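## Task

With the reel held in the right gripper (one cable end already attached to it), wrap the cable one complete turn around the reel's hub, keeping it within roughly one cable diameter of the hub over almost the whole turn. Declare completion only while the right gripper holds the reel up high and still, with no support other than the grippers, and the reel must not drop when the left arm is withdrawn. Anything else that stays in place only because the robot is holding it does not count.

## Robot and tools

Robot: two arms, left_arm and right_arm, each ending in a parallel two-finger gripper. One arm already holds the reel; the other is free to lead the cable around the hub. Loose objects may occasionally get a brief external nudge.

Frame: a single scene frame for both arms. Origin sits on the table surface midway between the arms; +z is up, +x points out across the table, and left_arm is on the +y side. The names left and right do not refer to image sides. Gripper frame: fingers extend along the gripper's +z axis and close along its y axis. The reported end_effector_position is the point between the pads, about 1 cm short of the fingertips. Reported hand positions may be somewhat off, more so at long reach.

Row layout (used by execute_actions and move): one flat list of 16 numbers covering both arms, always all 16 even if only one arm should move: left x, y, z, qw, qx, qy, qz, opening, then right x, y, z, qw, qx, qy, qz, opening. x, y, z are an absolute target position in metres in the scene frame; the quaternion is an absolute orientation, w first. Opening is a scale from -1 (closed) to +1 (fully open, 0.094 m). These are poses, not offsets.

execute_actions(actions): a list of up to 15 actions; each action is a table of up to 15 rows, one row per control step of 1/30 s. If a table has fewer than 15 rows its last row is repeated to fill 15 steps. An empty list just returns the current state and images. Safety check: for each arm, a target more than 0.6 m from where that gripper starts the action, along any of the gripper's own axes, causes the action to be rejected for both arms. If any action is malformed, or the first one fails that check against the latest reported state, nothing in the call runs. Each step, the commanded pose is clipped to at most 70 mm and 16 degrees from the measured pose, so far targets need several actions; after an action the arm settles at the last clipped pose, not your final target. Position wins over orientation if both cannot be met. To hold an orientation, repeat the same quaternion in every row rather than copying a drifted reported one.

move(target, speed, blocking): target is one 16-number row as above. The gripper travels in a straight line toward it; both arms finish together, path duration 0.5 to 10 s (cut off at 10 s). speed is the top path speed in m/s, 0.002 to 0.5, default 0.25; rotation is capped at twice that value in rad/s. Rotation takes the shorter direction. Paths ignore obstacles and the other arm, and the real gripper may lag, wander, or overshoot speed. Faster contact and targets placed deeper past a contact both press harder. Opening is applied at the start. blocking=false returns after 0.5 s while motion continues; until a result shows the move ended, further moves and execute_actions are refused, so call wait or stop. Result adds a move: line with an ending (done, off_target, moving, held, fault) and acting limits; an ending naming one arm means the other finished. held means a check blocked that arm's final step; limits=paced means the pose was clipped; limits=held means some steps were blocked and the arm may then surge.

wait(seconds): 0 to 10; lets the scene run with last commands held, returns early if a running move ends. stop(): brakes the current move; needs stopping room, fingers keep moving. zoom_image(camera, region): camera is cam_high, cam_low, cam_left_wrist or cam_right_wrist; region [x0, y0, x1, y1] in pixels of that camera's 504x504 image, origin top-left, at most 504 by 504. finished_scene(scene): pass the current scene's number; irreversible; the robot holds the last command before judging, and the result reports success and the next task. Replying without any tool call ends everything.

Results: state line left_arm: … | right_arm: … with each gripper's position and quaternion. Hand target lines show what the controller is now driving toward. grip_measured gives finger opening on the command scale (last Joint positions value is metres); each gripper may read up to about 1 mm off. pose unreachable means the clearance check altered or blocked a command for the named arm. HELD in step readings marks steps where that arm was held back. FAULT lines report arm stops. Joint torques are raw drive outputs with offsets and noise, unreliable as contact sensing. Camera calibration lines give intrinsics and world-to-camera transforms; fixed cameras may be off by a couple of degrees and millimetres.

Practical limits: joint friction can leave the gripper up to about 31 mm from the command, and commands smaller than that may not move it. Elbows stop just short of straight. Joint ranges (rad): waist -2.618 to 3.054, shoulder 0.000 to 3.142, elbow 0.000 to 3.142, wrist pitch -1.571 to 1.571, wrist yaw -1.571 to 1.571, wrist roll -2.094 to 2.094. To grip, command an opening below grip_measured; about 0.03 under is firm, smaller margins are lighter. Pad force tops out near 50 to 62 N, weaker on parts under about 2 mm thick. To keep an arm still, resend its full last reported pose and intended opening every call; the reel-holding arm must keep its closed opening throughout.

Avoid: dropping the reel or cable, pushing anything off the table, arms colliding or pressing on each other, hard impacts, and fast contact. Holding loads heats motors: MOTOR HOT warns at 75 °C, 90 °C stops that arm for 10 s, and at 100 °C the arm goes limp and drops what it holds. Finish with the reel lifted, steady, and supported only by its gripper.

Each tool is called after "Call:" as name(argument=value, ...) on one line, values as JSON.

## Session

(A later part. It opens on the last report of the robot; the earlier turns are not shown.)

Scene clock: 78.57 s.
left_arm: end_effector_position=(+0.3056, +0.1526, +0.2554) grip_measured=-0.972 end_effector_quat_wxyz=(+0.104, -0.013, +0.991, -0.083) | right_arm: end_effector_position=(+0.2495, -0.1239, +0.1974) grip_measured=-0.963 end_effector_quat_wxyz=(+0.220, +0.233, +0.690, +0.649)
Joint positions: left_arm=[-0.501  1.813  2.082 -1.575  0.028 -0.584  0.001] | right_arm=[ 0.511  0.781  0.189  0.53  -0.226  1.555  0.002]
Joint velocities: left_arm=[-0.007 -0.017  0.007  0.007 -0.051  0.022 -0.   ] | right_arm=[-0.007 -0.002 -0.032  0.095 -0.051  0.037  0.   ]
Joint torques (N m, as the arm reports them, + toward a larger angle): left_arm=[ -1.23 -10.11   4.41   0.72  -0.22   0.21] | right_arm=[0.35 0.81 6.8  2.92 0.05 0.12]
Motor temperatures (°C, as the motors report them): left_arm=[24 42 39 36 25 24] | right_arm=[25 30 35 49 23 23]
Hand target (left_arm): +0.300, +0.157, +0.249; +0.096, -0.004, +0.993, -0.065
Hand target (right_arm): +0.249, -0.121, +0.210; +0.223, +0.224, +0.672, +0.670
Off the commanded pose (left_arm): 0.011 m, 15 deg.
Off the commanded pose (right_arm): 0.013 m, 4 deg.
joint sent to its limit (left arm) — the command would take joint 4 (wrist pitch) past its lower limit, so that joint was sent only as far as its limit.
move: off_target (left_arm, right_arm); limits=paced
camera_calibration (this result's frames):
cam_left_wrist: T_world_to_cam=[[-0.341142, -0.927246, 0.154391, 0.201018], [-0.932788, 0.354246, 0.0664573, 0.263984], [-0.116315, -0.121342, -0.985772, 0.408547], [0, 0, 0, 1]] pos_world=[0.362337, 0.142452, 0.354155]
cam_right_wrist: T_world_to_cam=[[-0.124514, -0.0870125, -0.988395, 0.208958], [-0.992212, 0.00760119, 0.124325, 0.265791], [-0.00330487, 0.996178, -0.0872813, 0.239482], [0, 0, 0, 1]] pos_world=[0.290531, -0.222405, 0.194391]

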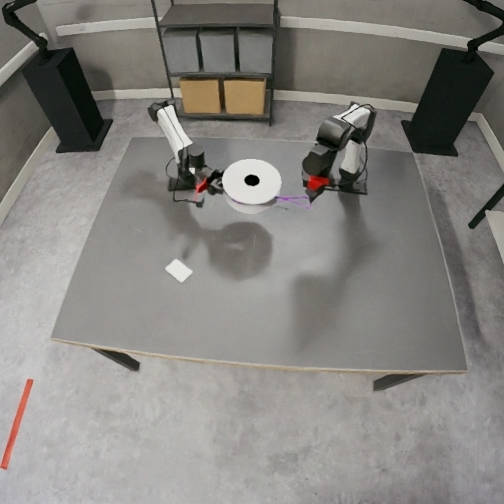

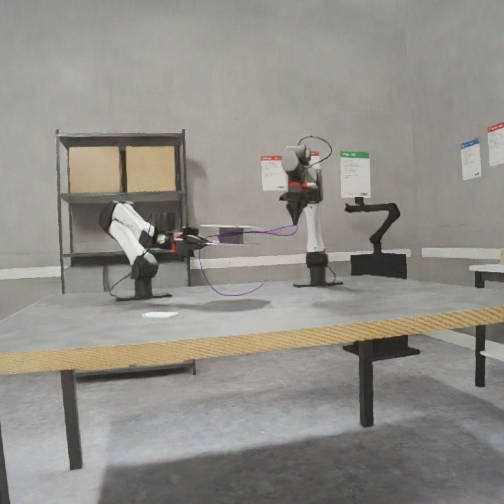

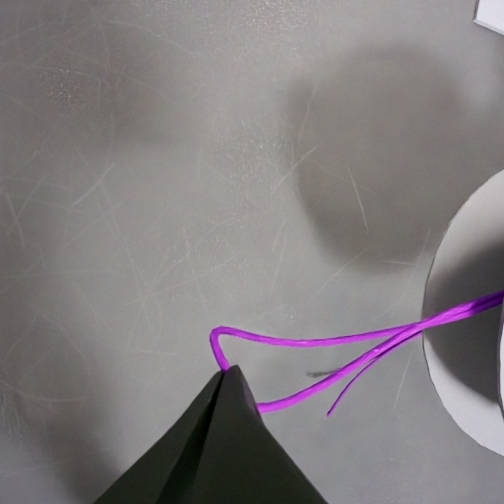

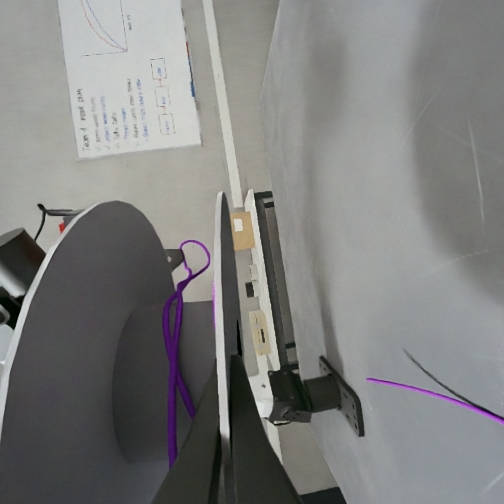

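Call:
move(target=[0.30,0.17,0.25,0,0,1,0,-1,0.25,-0.12,0.23,-0.05,0.46,0.53,0.706,-1])

Scene clock: 90.13 s.
left_arm: end_effector_position=(+0.3026, +0.1580, +0.2543) grip_measured=-0.972 end_effector_quat_wxyz=(+0.102, +0.000, +0.992, -0.078) | right_arm: end_effector_position=(+0.2432, -0.1196, +0.1915) grip_measured=-0.963 end_effector_quat_wxyz=(-0.017, +0.410, +0.658, +0.631)
Joint positions: left_arm=[-0.493  1.795  2.056 -1.575  0.027 -0.55   0.001] | right_arm=[ 0.435  0.781  0.314  0.243 -0.415  2.064  0.002]
Joint velocities: left_arm=[-0.012 -0.002 -0.002 -0.022  0.037  0.022  0.001] | right_arm=[-0.022 -0.012  0.027 -0.081 -0.037 -0.007 -0.   ]
Joint torques (N m, as the arm reports them, + toward a larger angle): left_arm=[  0.64 -10.27   4.41   0.71  -0.19   0.21] | right_arm=[-1.45 -2.97 10.    2.53  0.02  0.15]
Motor temperatures (°C, as the motors report them): left_arm=[24 40 38 35 25 24] | right_arm=[25 30 35 50 23 23]
Hand target (left_arm): +0.300, +0.169, +0.249; +0.096, -0.002, +0.994, -0.060
Hand target (right_arm): +0.248, -0.121, +0.229; -0.002, +0.389, +0.632, +0.670
Off the commanded pose (left_arm): 0.013 m, 15 deg.
Off the commanded pose (right_arm): 0.039 m, 18 deg; orientation clipped at the last step of the last action.
joint sent to its limit (left arm) — the command would take joint 4 (wrist pitch) past its lower limit, so that joint was sent only as far as its limit.
joint sent to its limit (right arm) — the command would take joint 6 (wrist roll) past its upper limit, so that joint was sent only as far as its limit.
move: off_target (left_arm, right_arm); limits=paced
camera_calibration (this result's frames):
cam_left_wrist: T_world_to_cam=[[-0.364033, -0.92025, 0.143598, 0.213701], [-0.923662, 0.376512, 0.0713205, 0.251805], [-0.119699, -0.106673, -0.987063, 0.406734], [0, 0, 0, 1]] pos_world=[0.359062, 0.145238, 0.352826]
cam_right_wrist: T_world_to_cam=[[-0.631834, 0.0860785, -0.770309, 0.305], [-0.774494, -0.109523, 0.623028, 0.0978026], [-0.030737, 0.99025, 0.135867, 0.197875], [0, 0, 0, 1]] pos_world=[0.274539, -0.211488, 0.147125]

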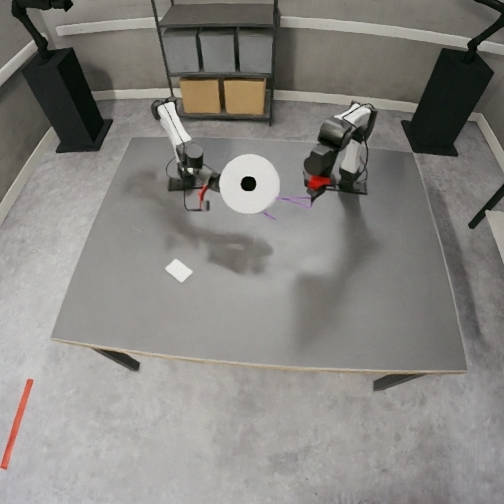

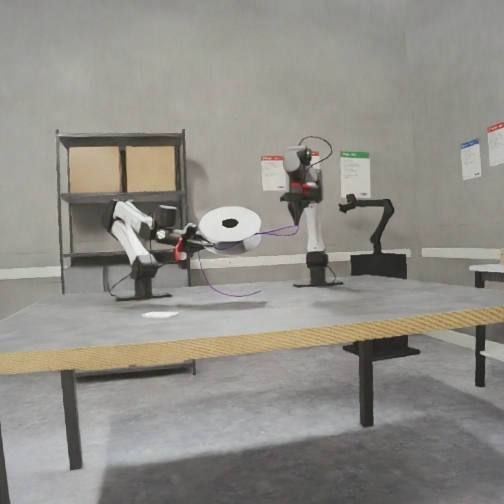

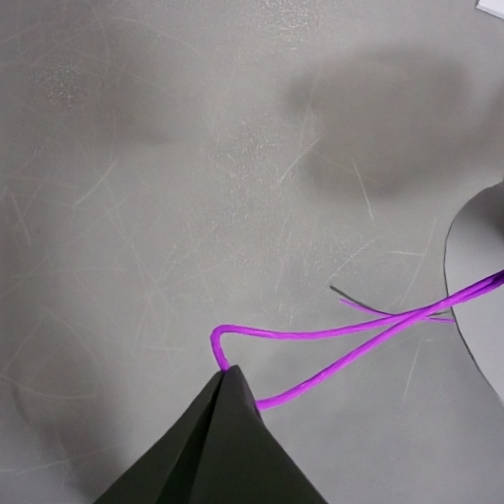

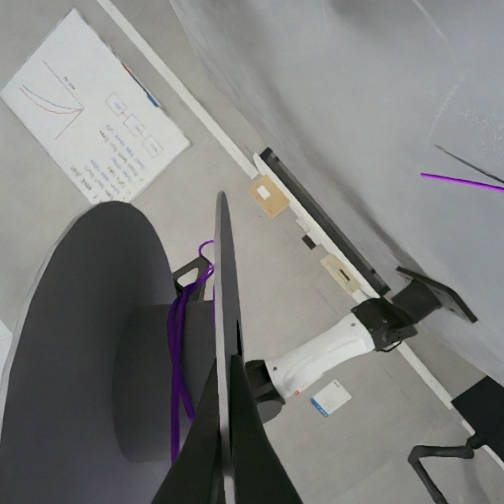

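Call:
move(target=[0.30,0.18,0.24,0,0,0.98,0.2,-1,0.25,-0.12,0.21,0.2236,0.2236,0.671,0.671,-1])

Call:
move(target=[0.34,0.30,0.22,0,0,0.98,0.2,-0.5,0.25,-0.12,0.21,0.2236,0.2236,0.671,0.671,-1], speed=0.06)

Scene clock: 101.87 s.
left_arm: end_effector_position=(+0.3029, +0.1669, +0.2433) grip_measured=-0.972 end_effector_quat_wxyz=(+0.156, +0.028, +0.986, +0.046) | right_arm: end_effector_position=(+0.2453, -0.1198, +0.1983) grip_measured=-0.963 end_effector_quat_wxyz=(+0.204, +0.231, +0.692, +0.653)
Joint positions: left_arm=[-0.607  1.795  1.996 -1.568 -0.258 -0.577  0.001] | right_arm=[ 0.52   0.781  0.196  0.52  -0.244  1.574  0.002]
Joint velocities: left_arm=[-0.007  0.012 -0.002  0.022 -0.051 -0.051  0.001] | right_arm=[-0.002 -0.012  0.012 -0.007  0.022  0.022 -0.   ]
Joint torques (N m, as the arm reports them, + toward a larger angle): left_arm=[-0.51 -9.96  4.41  0.55 -0.73 -0.02] | right_arm=[-0.1   0.38  6.43  2.87  0.32 -0.03]
Motor temperatures (°C, as the motors report them): left_arm=[24 40 37 34 25 24] | right_arm=[25 30 37 49 23 23]
Hand target (left_arm): +0.300, +0.180, +0.239; +0.154, +0.026, +0.985, +0.079
Hand target (right_arm): +0.249, -0.121, +0.210; +0.223, +0.226, +0.672, +0.669
Off the commanded pose (left_arm): 0.014 m, 25 deg; orientation clipped at the last step of the last action.
Off the commanded pose (right_arm): 0.013 m, 4 deg.
joint sent to its limit (left arm) — the command would take joint 4 (wrist pitch) past its lower limit, so that joint was sent only as far as its limit.
move: off_target (left_arm, right_arm); limits=paced
camera_calibration (this result's frames):
cam_left_wrist: T_world_to_cam=[[-0.384684, -0.913648, -0.131401, 0.29568], [-0.923023, 0.379705, 0.0620643, 0.251085], [-0.00681109, 0.145162, -0.989385, 0.32119], [0, 0, 0, 1]] pos_world=[0.347689, 0.128185, 0.341049]
cam_right_wrist: T_world_to_cam=[[-0.13987, -0.0807588, -0.986871, 0.213847], [-0.989686, -0.0197657, 0.141886, 0.254106], [-0.0309648, 0.996538, -0.0771612, 0.240272], [0, 0, 0, 1]] pos_world=[0.288836, -0.217147, 0.193525]

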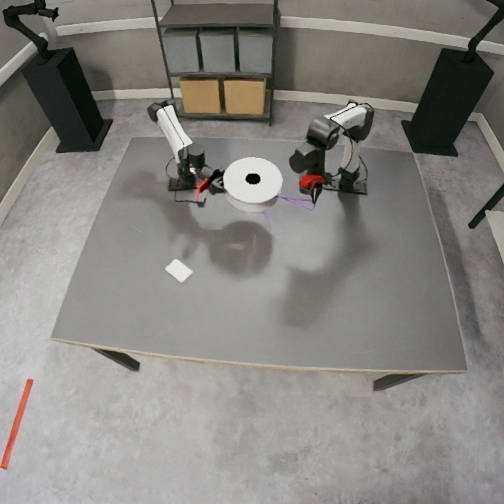

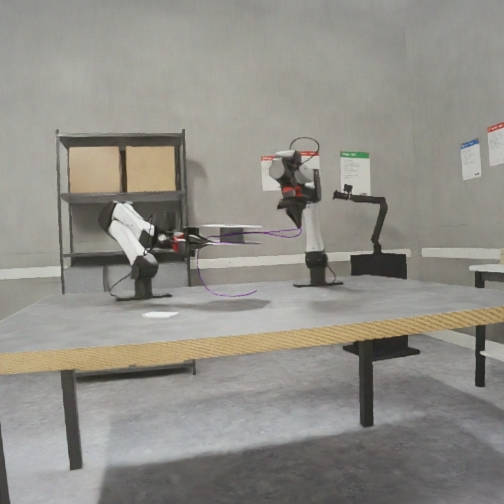

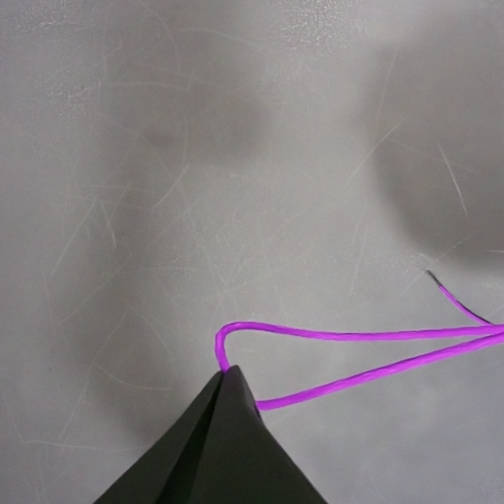

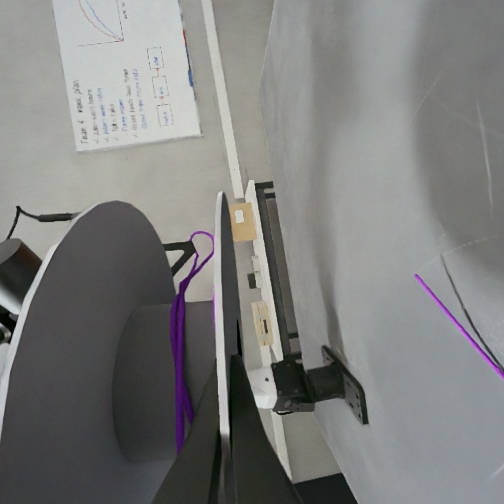

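Scene clock: 105.87 s.
left_arm: end_effector_position=(+0.3431, +0.2933, +0.2343) grip_measured=-0.501 end_effector_quat_wxyz=(+0.128, +0.008, +0.979, +0.157) | right_arm: end_effector_position=(+0.2475, -0.1213, +0.1995) grip_measured=-0.963 end_effector_quat_wxyz=(+0.211, +0.234, +0.689, +0.653)
Joint positions: left_arm=[-0.292  1.795  1.939 -1.569 -0.382 -0.301  0.023] | right_arm=[ 0.52   0.781  0.196  0.525 -0.229  1.573  0.002]
Joint velocities: left_arm=[ 0.012  0.007  0.017 -0.037 -0.066  0.095  0.   ] | right_arm=[-0.012 -0.002  0.007  0.051  0.007 -0.022 -0.   ]
Joint torques (N m, as the arm reports them, + toward a larger angle): left_arm=[ 0.13 -7.27  4.59  0.46 -0.34  0.14] | right_arm=[-0.25  0.77  6.45  2.94  0.11 -0.06]
Motor temperatures (°C, as the motors report them): left_arm=[24 39 37 34 25 24] | right_arm=[25 30 37 50 23 23]
Hand target (left_arm): +0.338, +0.300, +0.220; +0.096, +0.016, +0.980, +0.175
Hand target (right_arm): +0.249, -0.121, +0.210; +0.223, +0.225, +0.672, +0.669
Off the commanded pose (left_arm): 0.016 m, 16 deg.
Off the commanded pose (right_arm): 0.011 m, 3 deg.
joint sent to its limit (left arm) — the command would take joint 4 (wrist pitch) past its lower limit, so that joint was sent only as far as its limit.
move: off_target (left_arm, right_arm)
camera_calibration (this result's frames):
cam_left_wrist: T_world_to_cam=[[-0.325618, -0.893164, -0.310212, 0.441011], [-0.94289, 0.282373, 0.176704, 0.249276], [-0.0702299, 0.350034, -0.934101, 0.243024], [0, 0, 0, 1]] pos_world=[0.395708, 0.23844, 0.319768]
cam_right_wrist: T_world_to_cam=[[-0.135833, -0.0763959, -0.987782, 0.214976], [-0.990617, -0.00466805, 0.136584, 0.259224], [-0.0150455, 0.997067, -0.075045, 0.237672], [0, 0, 0, 1]] pos_world=[0.289569, -0.219342, 0.194779]

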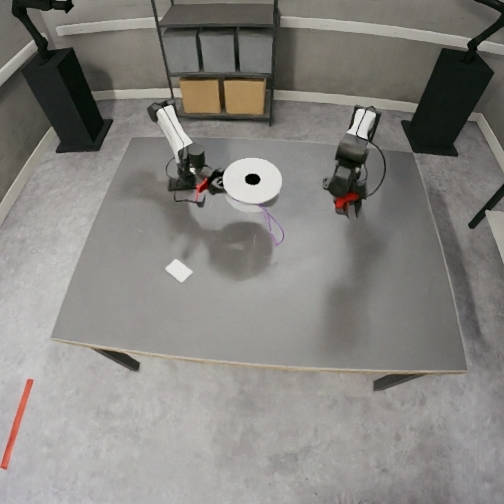

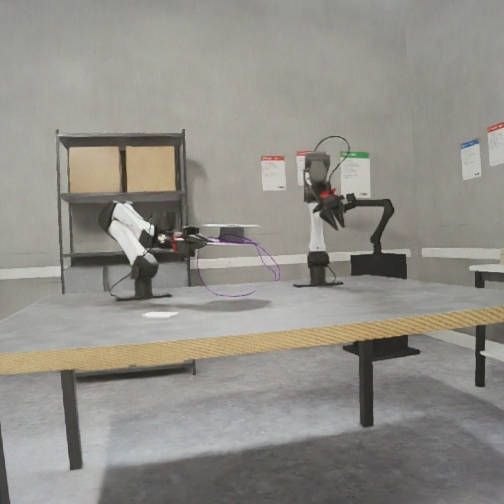

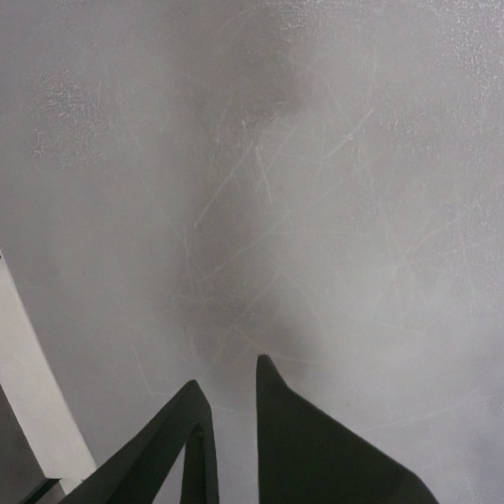

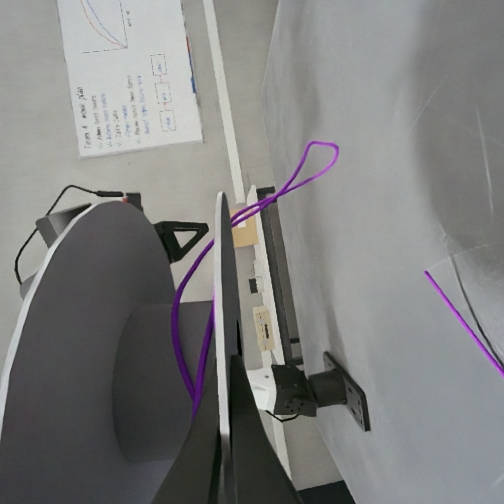

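Call:
move(target=[0.40,0.14,0.12,0,-0.383,0.924,0,0.4,0.25,-0.12,0.07,0.2236,0.2236,0.671,0.671,-1], speed=0.12)

Scene clock: 115.87 s.
left_arm: end_effector_position=(+0.4043, +0.1465, +0.1238) grip_measured=+0.399 end_effector_quat_wxyz=(+0.015, -0.383, +0.924, -0.010) | right_arm: end_effector_position=(+0.2496, -0.1185, +0.0557) grip_measured=-0.963 end_effector_quat_wxyz=(+0.156, +0.228, +0.758, +0.591)
Joint positions: left_arm=[-0.413  2.352  2.388 -1.573 -0.01  -1.252  0.066] | right_arm=[ 0.442  1.787  0.011  1.499 -0.384  1.499  0.002]
Joint velocities: left_arm=[ 0.022 -0.007  0.027 -0.022 -0.051  0.051  0.001] | right_arm=[ 0.007 -0.007 -0.007  0.037 -0.095 -0.037  0.   ]
Joint torques (N m, as the arm reports them, + toward a larger angle): left_arm=[ -1.28 -12.64   8.3    0.26   0.08  -0.05] | right_arm=[-1.07 -3.65  1.42  2.85 -0.09 -0.05]
Motor temperatures (°C, as the motors report them): left_arm=[24 39 37 33 25 24] | right_arm=[25 30 37 51 23 23]
Hand target (left_arm): +0.403, +0.141, +0.121; +0.008, -0.384, +0.923, -0.010
Hand target (right_arm): +0.251, -0.119, +0.069; +0.171, +0.215, +0.743, +0.610
Off the commanded pose (left_arm): 0.009 m, 2 deg.
Off the commanded pose (right_arm): 0.014 m, 16 deg.
joint sent to its limit (left arm) — the command would take joint 4 (wrist pitch) past its lower limit, so that joint was sent only as far as its limit.
joint sent to its limit (right arm) — the command would take joint 3 (elbow) past its lower limit and joint 4 (wrist pitch) past its upper limit, so those joints were sent only as far as their limits.
move: off_target (right_arm); limits=paced
camera_calibration (this result's frames):
cam_left_wrist: T_world_to_cam=[[0.418965, -0.903497, 0.0903415, -0.053535], [-0.879662, -0.379211, 0.287043, 0.425601], [-0.225084, -0.199731, -0.953648, 0.340988], [0, 0, 0, 1]] pos_world=[0.473566, 0.18113, 0.207853]
cam_right_wrist: T_world_to_cam=[[-0.243265, -0.240941, -0.939558, 0.0780321], [-0.962673, -0.058541, 0.264262, 0.260434], [-0.118674, 0.968773, -0.217707, 0.254584], [0, 0, 0, 1]] pos_world=[0.299908, -0.212587, 0.0599176]

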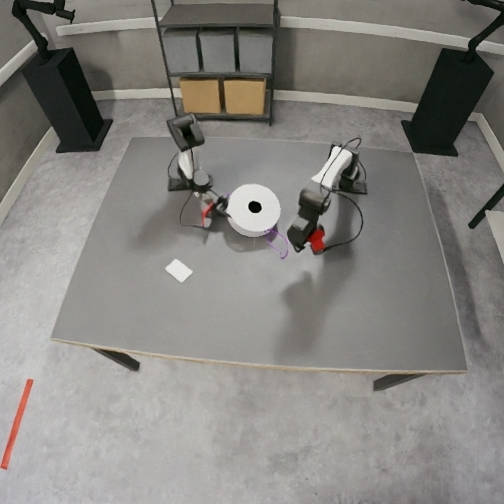

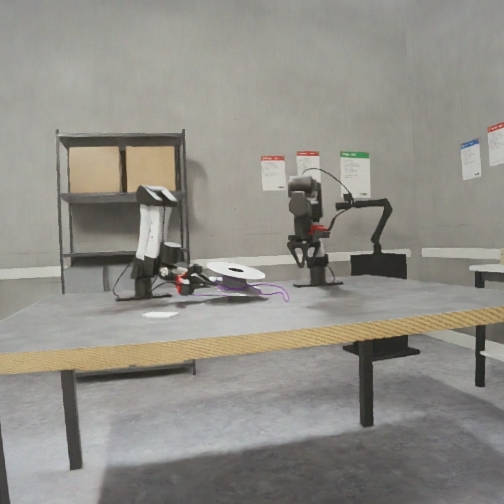

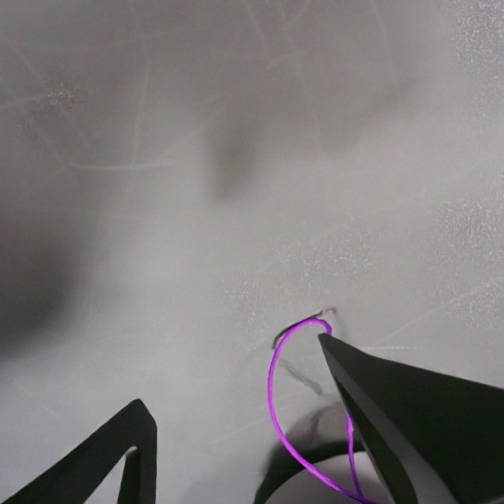

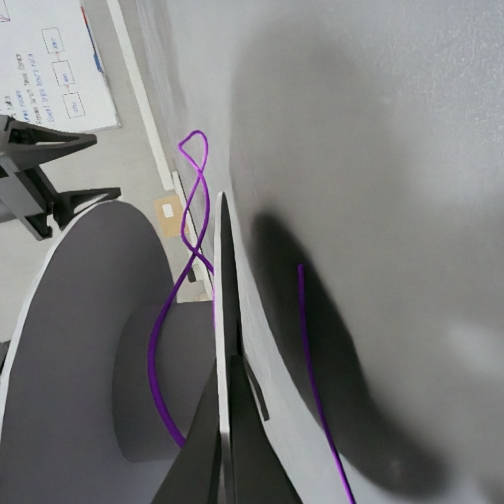

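Call:
move(target=[0.378,0.063,0.07,0,-0.383,0.924,0,-1,0.25,-0.12,0.07,0.2236,0.2236,0.671,0.671,-1], speed=0.12)

Call:
move(target=[0.378,0.063,0.0,0,-0.383,0.924,0,-1,0.25,-0.12,0.07,0.2236,0.2236,0.671,0.671,-1], speed=0.08)

Call:
move(target=[0.38,0.34,0.0,0,-0.383,0.924,0,-1,0.25,-0.12,0.07,0.2236,0.2236,0.671,0.671,-1], speed=0.08)

Scene clock: 123.27 s.
left_arm: end_effector_position=(+0.3760, +0.0688, +0.0732) grip_measured=-0.989 end_effector_quat_wxyz=(-0.001, -0.379, +0.925, +0.009) | right_arm: end_effector_position=(+0.2493, -0.1205, +0.0461) grip_measured=-0.963 end_effector_quat_wxyz=(+0.152, +0.237, +0.765, +0.579)
Joint positions: left_arm=[-0.586  2.486  2.423 -1.524 -0.007 -1.417  0.001] | right_arm=[ 0.442  1.821  0.011  1.502 -0.374  1.499  0.002]
Joint velocities: left_arm=[ 0.002  0.002 -0.012  0.081  0.081  0.022 -0.001] | right_arm=[-0.007  0.017 -0.007  0.037  0.095 -0.051  0.   ]
Joint torques (N m, as the arm reports them, + toward a larger angle): left_arm=[ -0.77 -13.58   8.35   0.34   0.06  -0.01] | right_arm=[-0.71 -6.4   1.18  2.8  -0.1   0.01]
Motor temperatures (°C, as the motors report them): left_arm=[24 40 38 32 25 24] | right_arm=[25 30 36 52 23 23]
Hand target (left_arm): +0.379, +0.063, +0.070; -0.001, -0.383, +0.924, +0.001
Hand target (right_arm): +0.251, -0.118, +0.069; +0.170, +0.218, +0.742, +0.610
Off the commanded pose (left_arm): 0.007 m, 1 deg.
Off the commanded pose (right_arm): 0.024 m, 17 deg; orientation clipped at the last step of the last action.
joint sent to its limit (right arm) — the command would take joint 3 (elbow) past its lower limit and joint 4 (wrist pitch) past its upper limit, so those joints were sent only as far as their limits.
move: off_target (right_arm); limits=paced
camera_calibration (this result's frames):
cam_left_wrist: T_world_to_cam=[[0.414815, -0.908367, 0.0528908, -0.102735], [-0.869629, -0.37868, 0.316776, 0.379795], [-0.26772, -0.177399, -0.947025, 0.284914], [0, 0, 0, 1]] pos_world=[0.449174, 0.101043, 0.154944]
cam_right_wrist: T_world_to_cam=[[-0.268014, -0.258356, -0.928128, 0.0719749], [-0.956434, -0.0444141, 0.288551, 0.261583], [-0.115771, 0.965028, -0.235197, 0.254046], [0, 0, 0, 1]] pos_world=[0.298888, -0.214948, 0.0510727]

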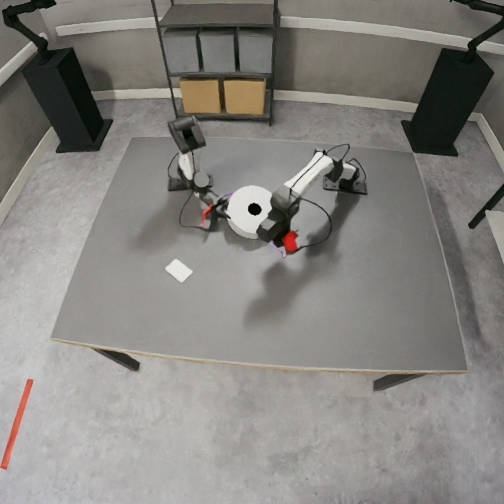

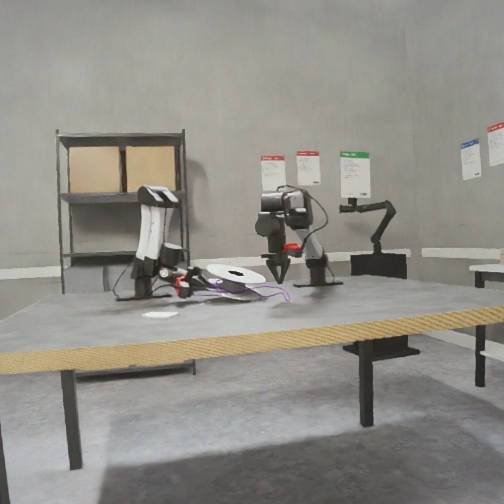

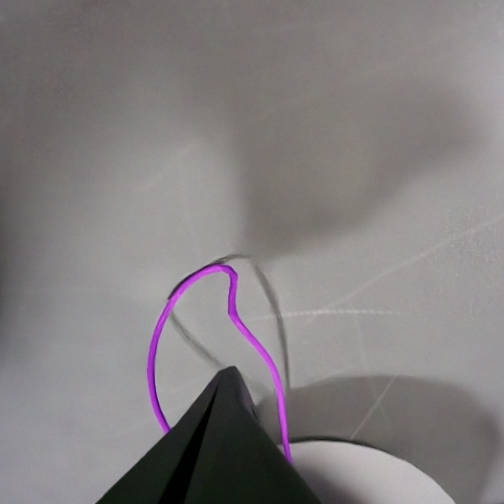

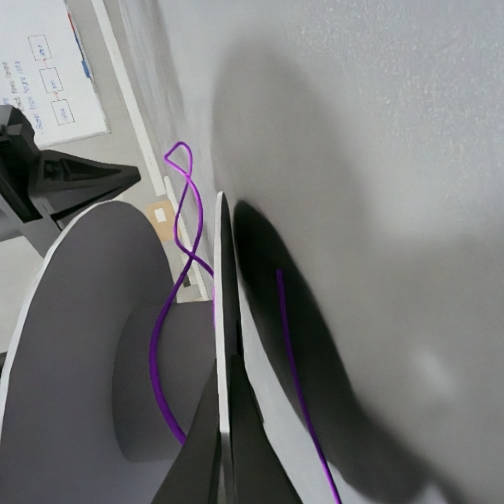

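Scene clock: 125.40 s.
left_arm: end_effector_position=(+0.3814, +0.0648, +0.0189) grip_measured=-0.989 end_effector_quat_wxyz=(+0.005, -0.380, +0.925, -0.001) | right_arm: end_effector_position=(+0.2506, -0.1199, +0.0498) grip_measured=-0.963 end_effector_quat_wxyz=(+0.157, +0.234, +0.760, +0.585)
Joint positions: left_arm=[-0.586  2.47   2.179 -1.273 -0.007 -1.419  0.001] | right_arm=[ 0.442  1.827  0.011  1.527 -0.373  1.499  0.002]
Joint velocities: left_arm=[-0.007 -0.002 -0.012  0.037  0.037 -0.007  0.   ] | right_arm=[ 0.007  0.007  0.002 -0.081 -0.022  0.051 -0.   ]
Joint torques (N m, as the arm reports them, + toward a larger angle): left_arm=[ -0.93 -13.93   3.9    0.73   0.04  -0.05] | right_arm=[-0.37 -6.88  1.17  2.57 -0.05  0.02]
Motor temperatures (°C, as the motors report them): left_arm=[24 41 38 32 25 24] | right_arm=[25 30 35 52 23 23]
Hand target (left_arm): +0.379, +0.063, +0.001; -0.000, -0.383, +0.924, +0.001
Hand target (right_arm): +0.252, -0.118, +0.069; +0.172, +0.219, +0.742, +0.610
Off the commanded pose (left_arm): 0.019 m, 1 deg.
Off the commanded pose (right_arm): 0.020 m, 16 deg; orientation clipped at the last step of the last action.
joint sent to its limit (right arm) — the command would take joint 3 (elbow) past its lower limit and joint 4 (wrist pitch) past its upper limit, so those joints were sent only as far as their limits.
move: off_target (left_arm, right_arm); limits=paced
camera_calibration (this result's frames):
cam_left_wrist: T_world_to_cam=[[0.415066, -0.906891, 0.0725796, -0.106277], [-0.874682, -0.375829, 0.306077, 0.402113], [-0.250301, -0.190527, -0.949236, 0.228425], [0, 0, 0, 1]] pos_world=[0.453008, 0.0982651, 0.101465]
cam_right_wrist: T_world_to_cam=[[-0.253994, -0.248162, -0.934828, 0.0740026], [-0.960839, -0.0459754, 0.273266, 0.263429], [-0.110793, 0.967627, -0.226767, 0.253125], [0, 0, 0, 1]] pos_world=[0.299954, -0.214455, 0.0545937]

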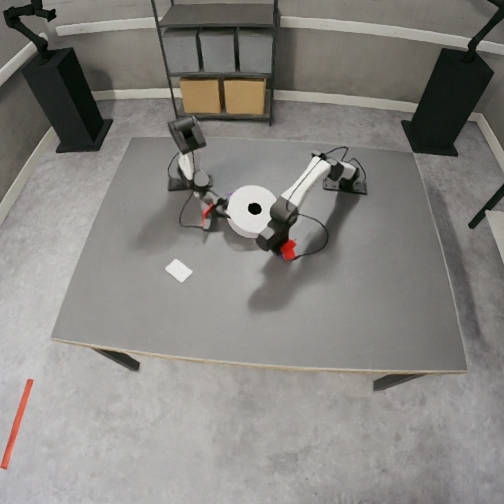

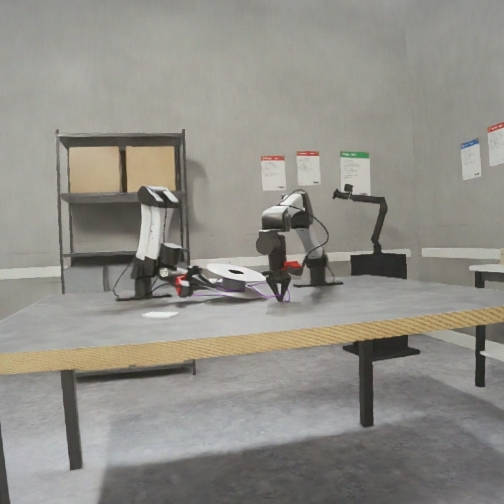

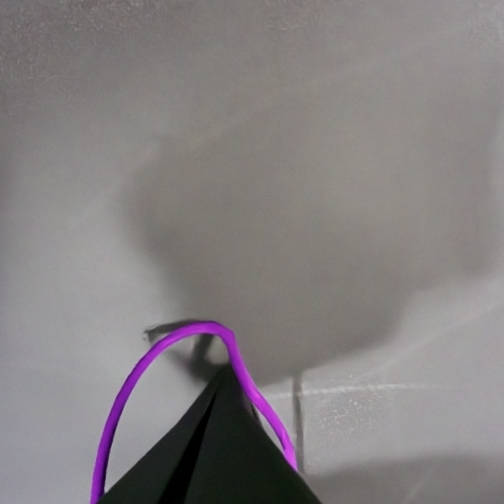

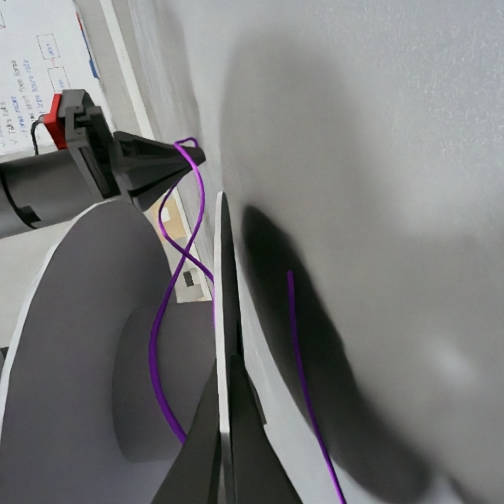

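Scene clock: 129.27 s.
left_arm: end_effector_position=(+0.3862, +0.3176, +0.0172) grip_measured=-0.989 end_effector_quat_wxyz=(+0.000, -0.376, +0.926, -0.040) | right_arm: end_effector_position=(+0.2511, -0.1206, +0.0490) grip_measured=-0.963 end_effector_quat_wxyz=(+0.158, +0.236, +0.761, +0.583)
Joint positions: left_arm=[ 0.001  2.066  1.489 -0.959  0.072 -0.826  0.001] | right_arm=[ 0.442  1.827  0.011  1.523 -0.368  1.499  0.002]
Joint velocities: left_arm=[ 0.002 -0.007 -0.012 -0.037  0.037 -0.037 -0.   ] | right_arm=[-0.002 -0.017 -0.017 -0.022 -0.066 -0.051 -0.001]
Joint torques (N m, as the arm reports them, + toward a larger angle): left_arm=[  1.51 -10.68   3.36   0.65  -0.72   0.22] | right_arm=[-0.26 -6.97  1.2   2.6  -0.08  0.01]
Motor temperatures (°C, as the motors report them): left_arm=[24 42 38 32 25 24] | right_arm=[25 30 35 51 23 23]
Hand target (left_arm): +0.378, +0.339, +0.001; +0.003, -0.382, +0.924, -0.002
Hand target (right_arm): +0.252, -0.118, +0.069; +0.172, +0.219, +0.742, +0.610
Off the commanded pose (left_arm): 0.029 m, 5 deg.
Off the commanded pose (right_arm): 0.021 m, 16 deg; orientation clipped at the last step of the last action.
joint sent to its limit (right arm) — the command would take joint 3 (elbow) past its lower limit and joint 4 (wrist pitch) past its upper limit, so those joints were sent only as far as their limits.
move: off_target (left_arm, right_arm); limits=paced
camera_calibration (this result's frames):
cam_left_wrist: T_world_to_cam=[[0.405637, -0.901736, 0.149436, 0.121803], [-0.884276, -0.345772, 0.313844, 0.495868], [-0.231334, -0.25945, -0.937641, 0.290526], [0, 0, 0, 1]] pos_world=[0.456285, 0.356668, 0.0985823]
cam_right_wrist: T_world_to_cam=[[-0.257039, -0.249888, -0.933535, 0.0736714], [-0.96054, -0.04017, 0.275227, 0.264712], [-0.106276, 0.967441, -0.229702, 0.252602], [0, 0, 0, 1]] pos_world=[0.300049, -0.215335, 0.0539421]

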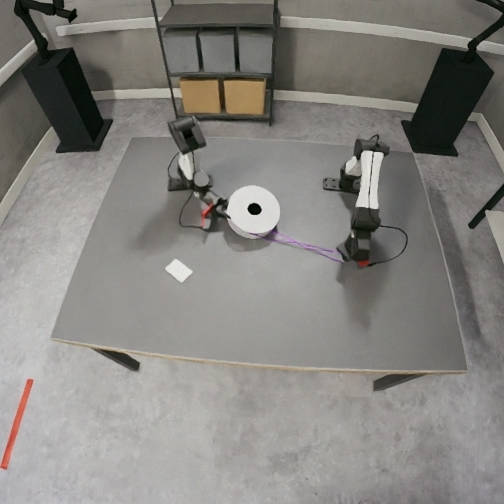

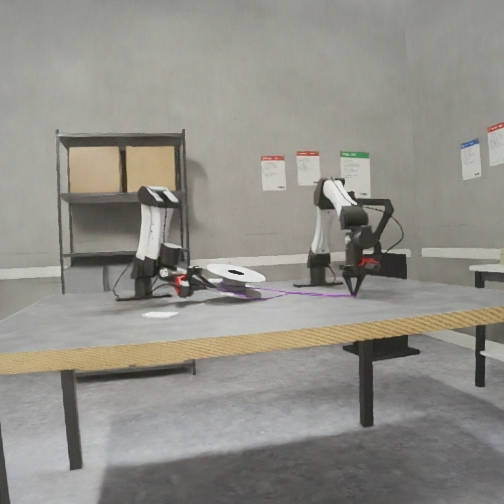

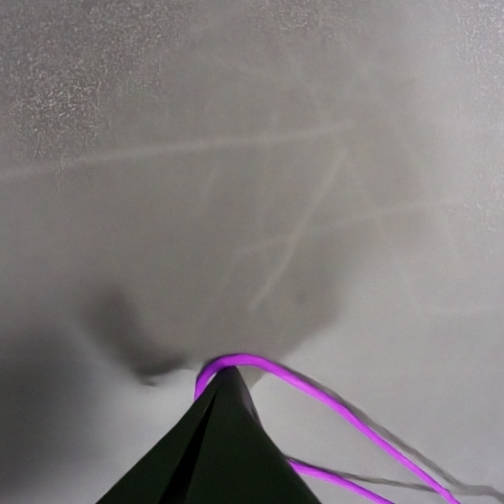

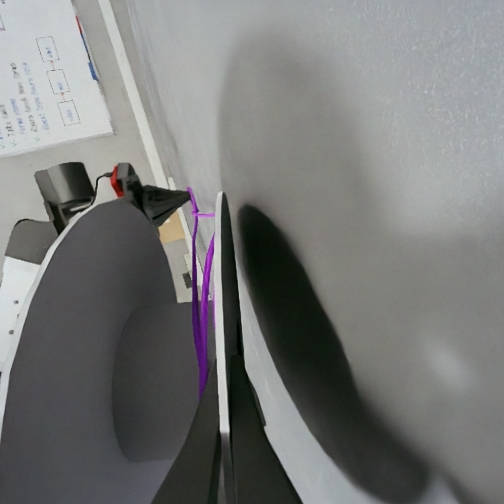

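Working. Continue.

Call:
move(target=[0.36,0.46,0.0,0,-0.2,0.98,0,-1,0.25,-0.12,0.07,0.2236,0.2236,0.671,0.671,-1], speed=0.08)

Scene clock: 133.93 s.
left_arm: end_effector_position=(+0.3708, +0.4455, +0.0170) grip_measured=-0.989 end_effector_quat_wxyz=(+0.017, -0.198, +0.980, -0.029) | right_arm: end_effector_position=(+0.2513, -0.1207, +0.0491) grip_measured=-0.963 end_effector_quat_wxyz=(+0.159, +0.236, +0.761, +0.583)
Joint positions: left_arm=[ 0.328  2.053  1.47  -0.959  0.06  -0.124  0.001] | right_arm=[ 0.442  1.827  0.011  1.524 -0.366  1.499  0.002]
Joint velocities: left_arm=[-0.022  0.002 -0.007 -0.007 -0.037  0.022  0.   ] | right_arm=[ 0.002 -0.007  0.012 -0.022  0.022  0.095 -0.001]
Joint torques (N m, as the arm reports them, + toward a larger angle): left_arm=[  1.04 -10.17   3.62   0.64  -0.57   0.18] | right_arm=[-0.21 -6.95  1.18  2.6  -0.06  0.01]
Motor temperatures (°C, as the motors report them): left_arm=[24 42 37 32 25 24] | right_arm=[25 31 34 51 23 23]
Hand target (left_arm): +0.358, +0.460, +0.001; +0.001, -0.200, +0.980, -0.000
Hand target (right_arm): +0.252, -0.118, +0.069; +0.172, +0.220, +0.742, +0.610
Off the commanded pose (left_arm): 0.025 m, 4 deg.
Off the commanded pose (right_arm): 0.021 m, 16 deg; orientation clipped at the last step of the last action.
joint sent to its limit (right arm) — the command would take joint 3 (elbow) past its lower limit and joint 4 (wrist pitch) past its upper limit, so those joints were sent only as far as their limits.
move: off_target (left_arm, right_arm); limits=paced
camera_calibration (this result's frames):
cam_left_wrist: T_world_to_cam=[[0.0438806, -0.991574, 0.121886, 0.418015], [-0.961898, -0.008978, 0.273259, 0.405946], [-0.269863, -0.129232, -0.954187, 0.276549], [0, 0, 0, 1]] pos_world=[0.446766, 0.453876, 0.102001]
cam_right_wrist: T_world_to_cam=[[-0.256554, -0.249442, -0.933787, 0.0737893], [-0.960806, -0.0391658, 0.27444, 0.26509], [-0.105029, 0.967598, -0.229617, 0.252437], [0, 0, 0, 1]] pos_world=[0.300145, -0.215469, 0.054116]

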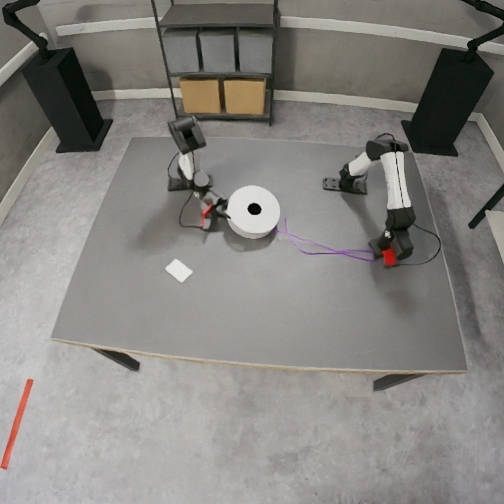

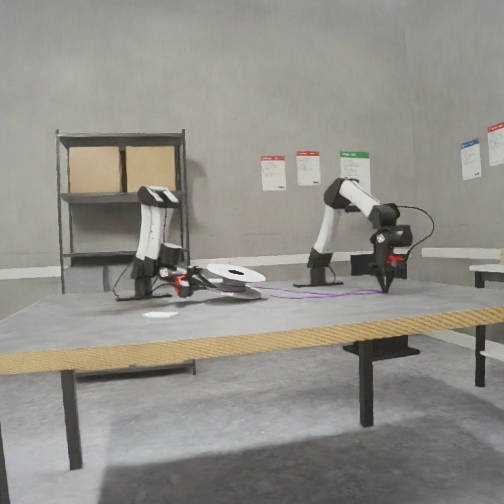

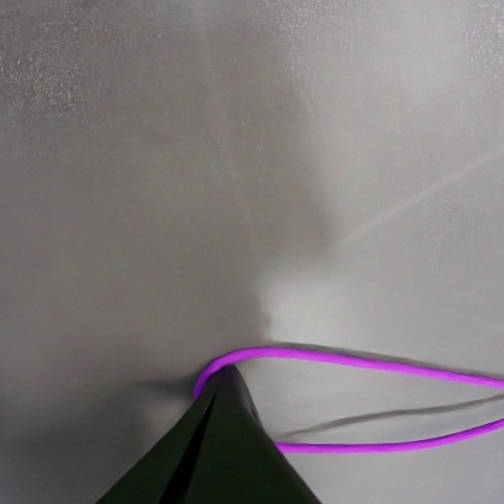

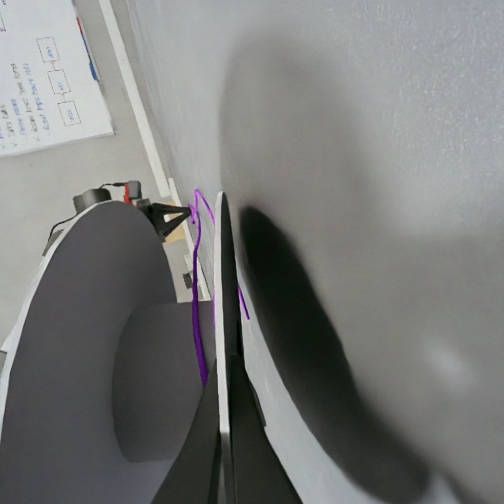

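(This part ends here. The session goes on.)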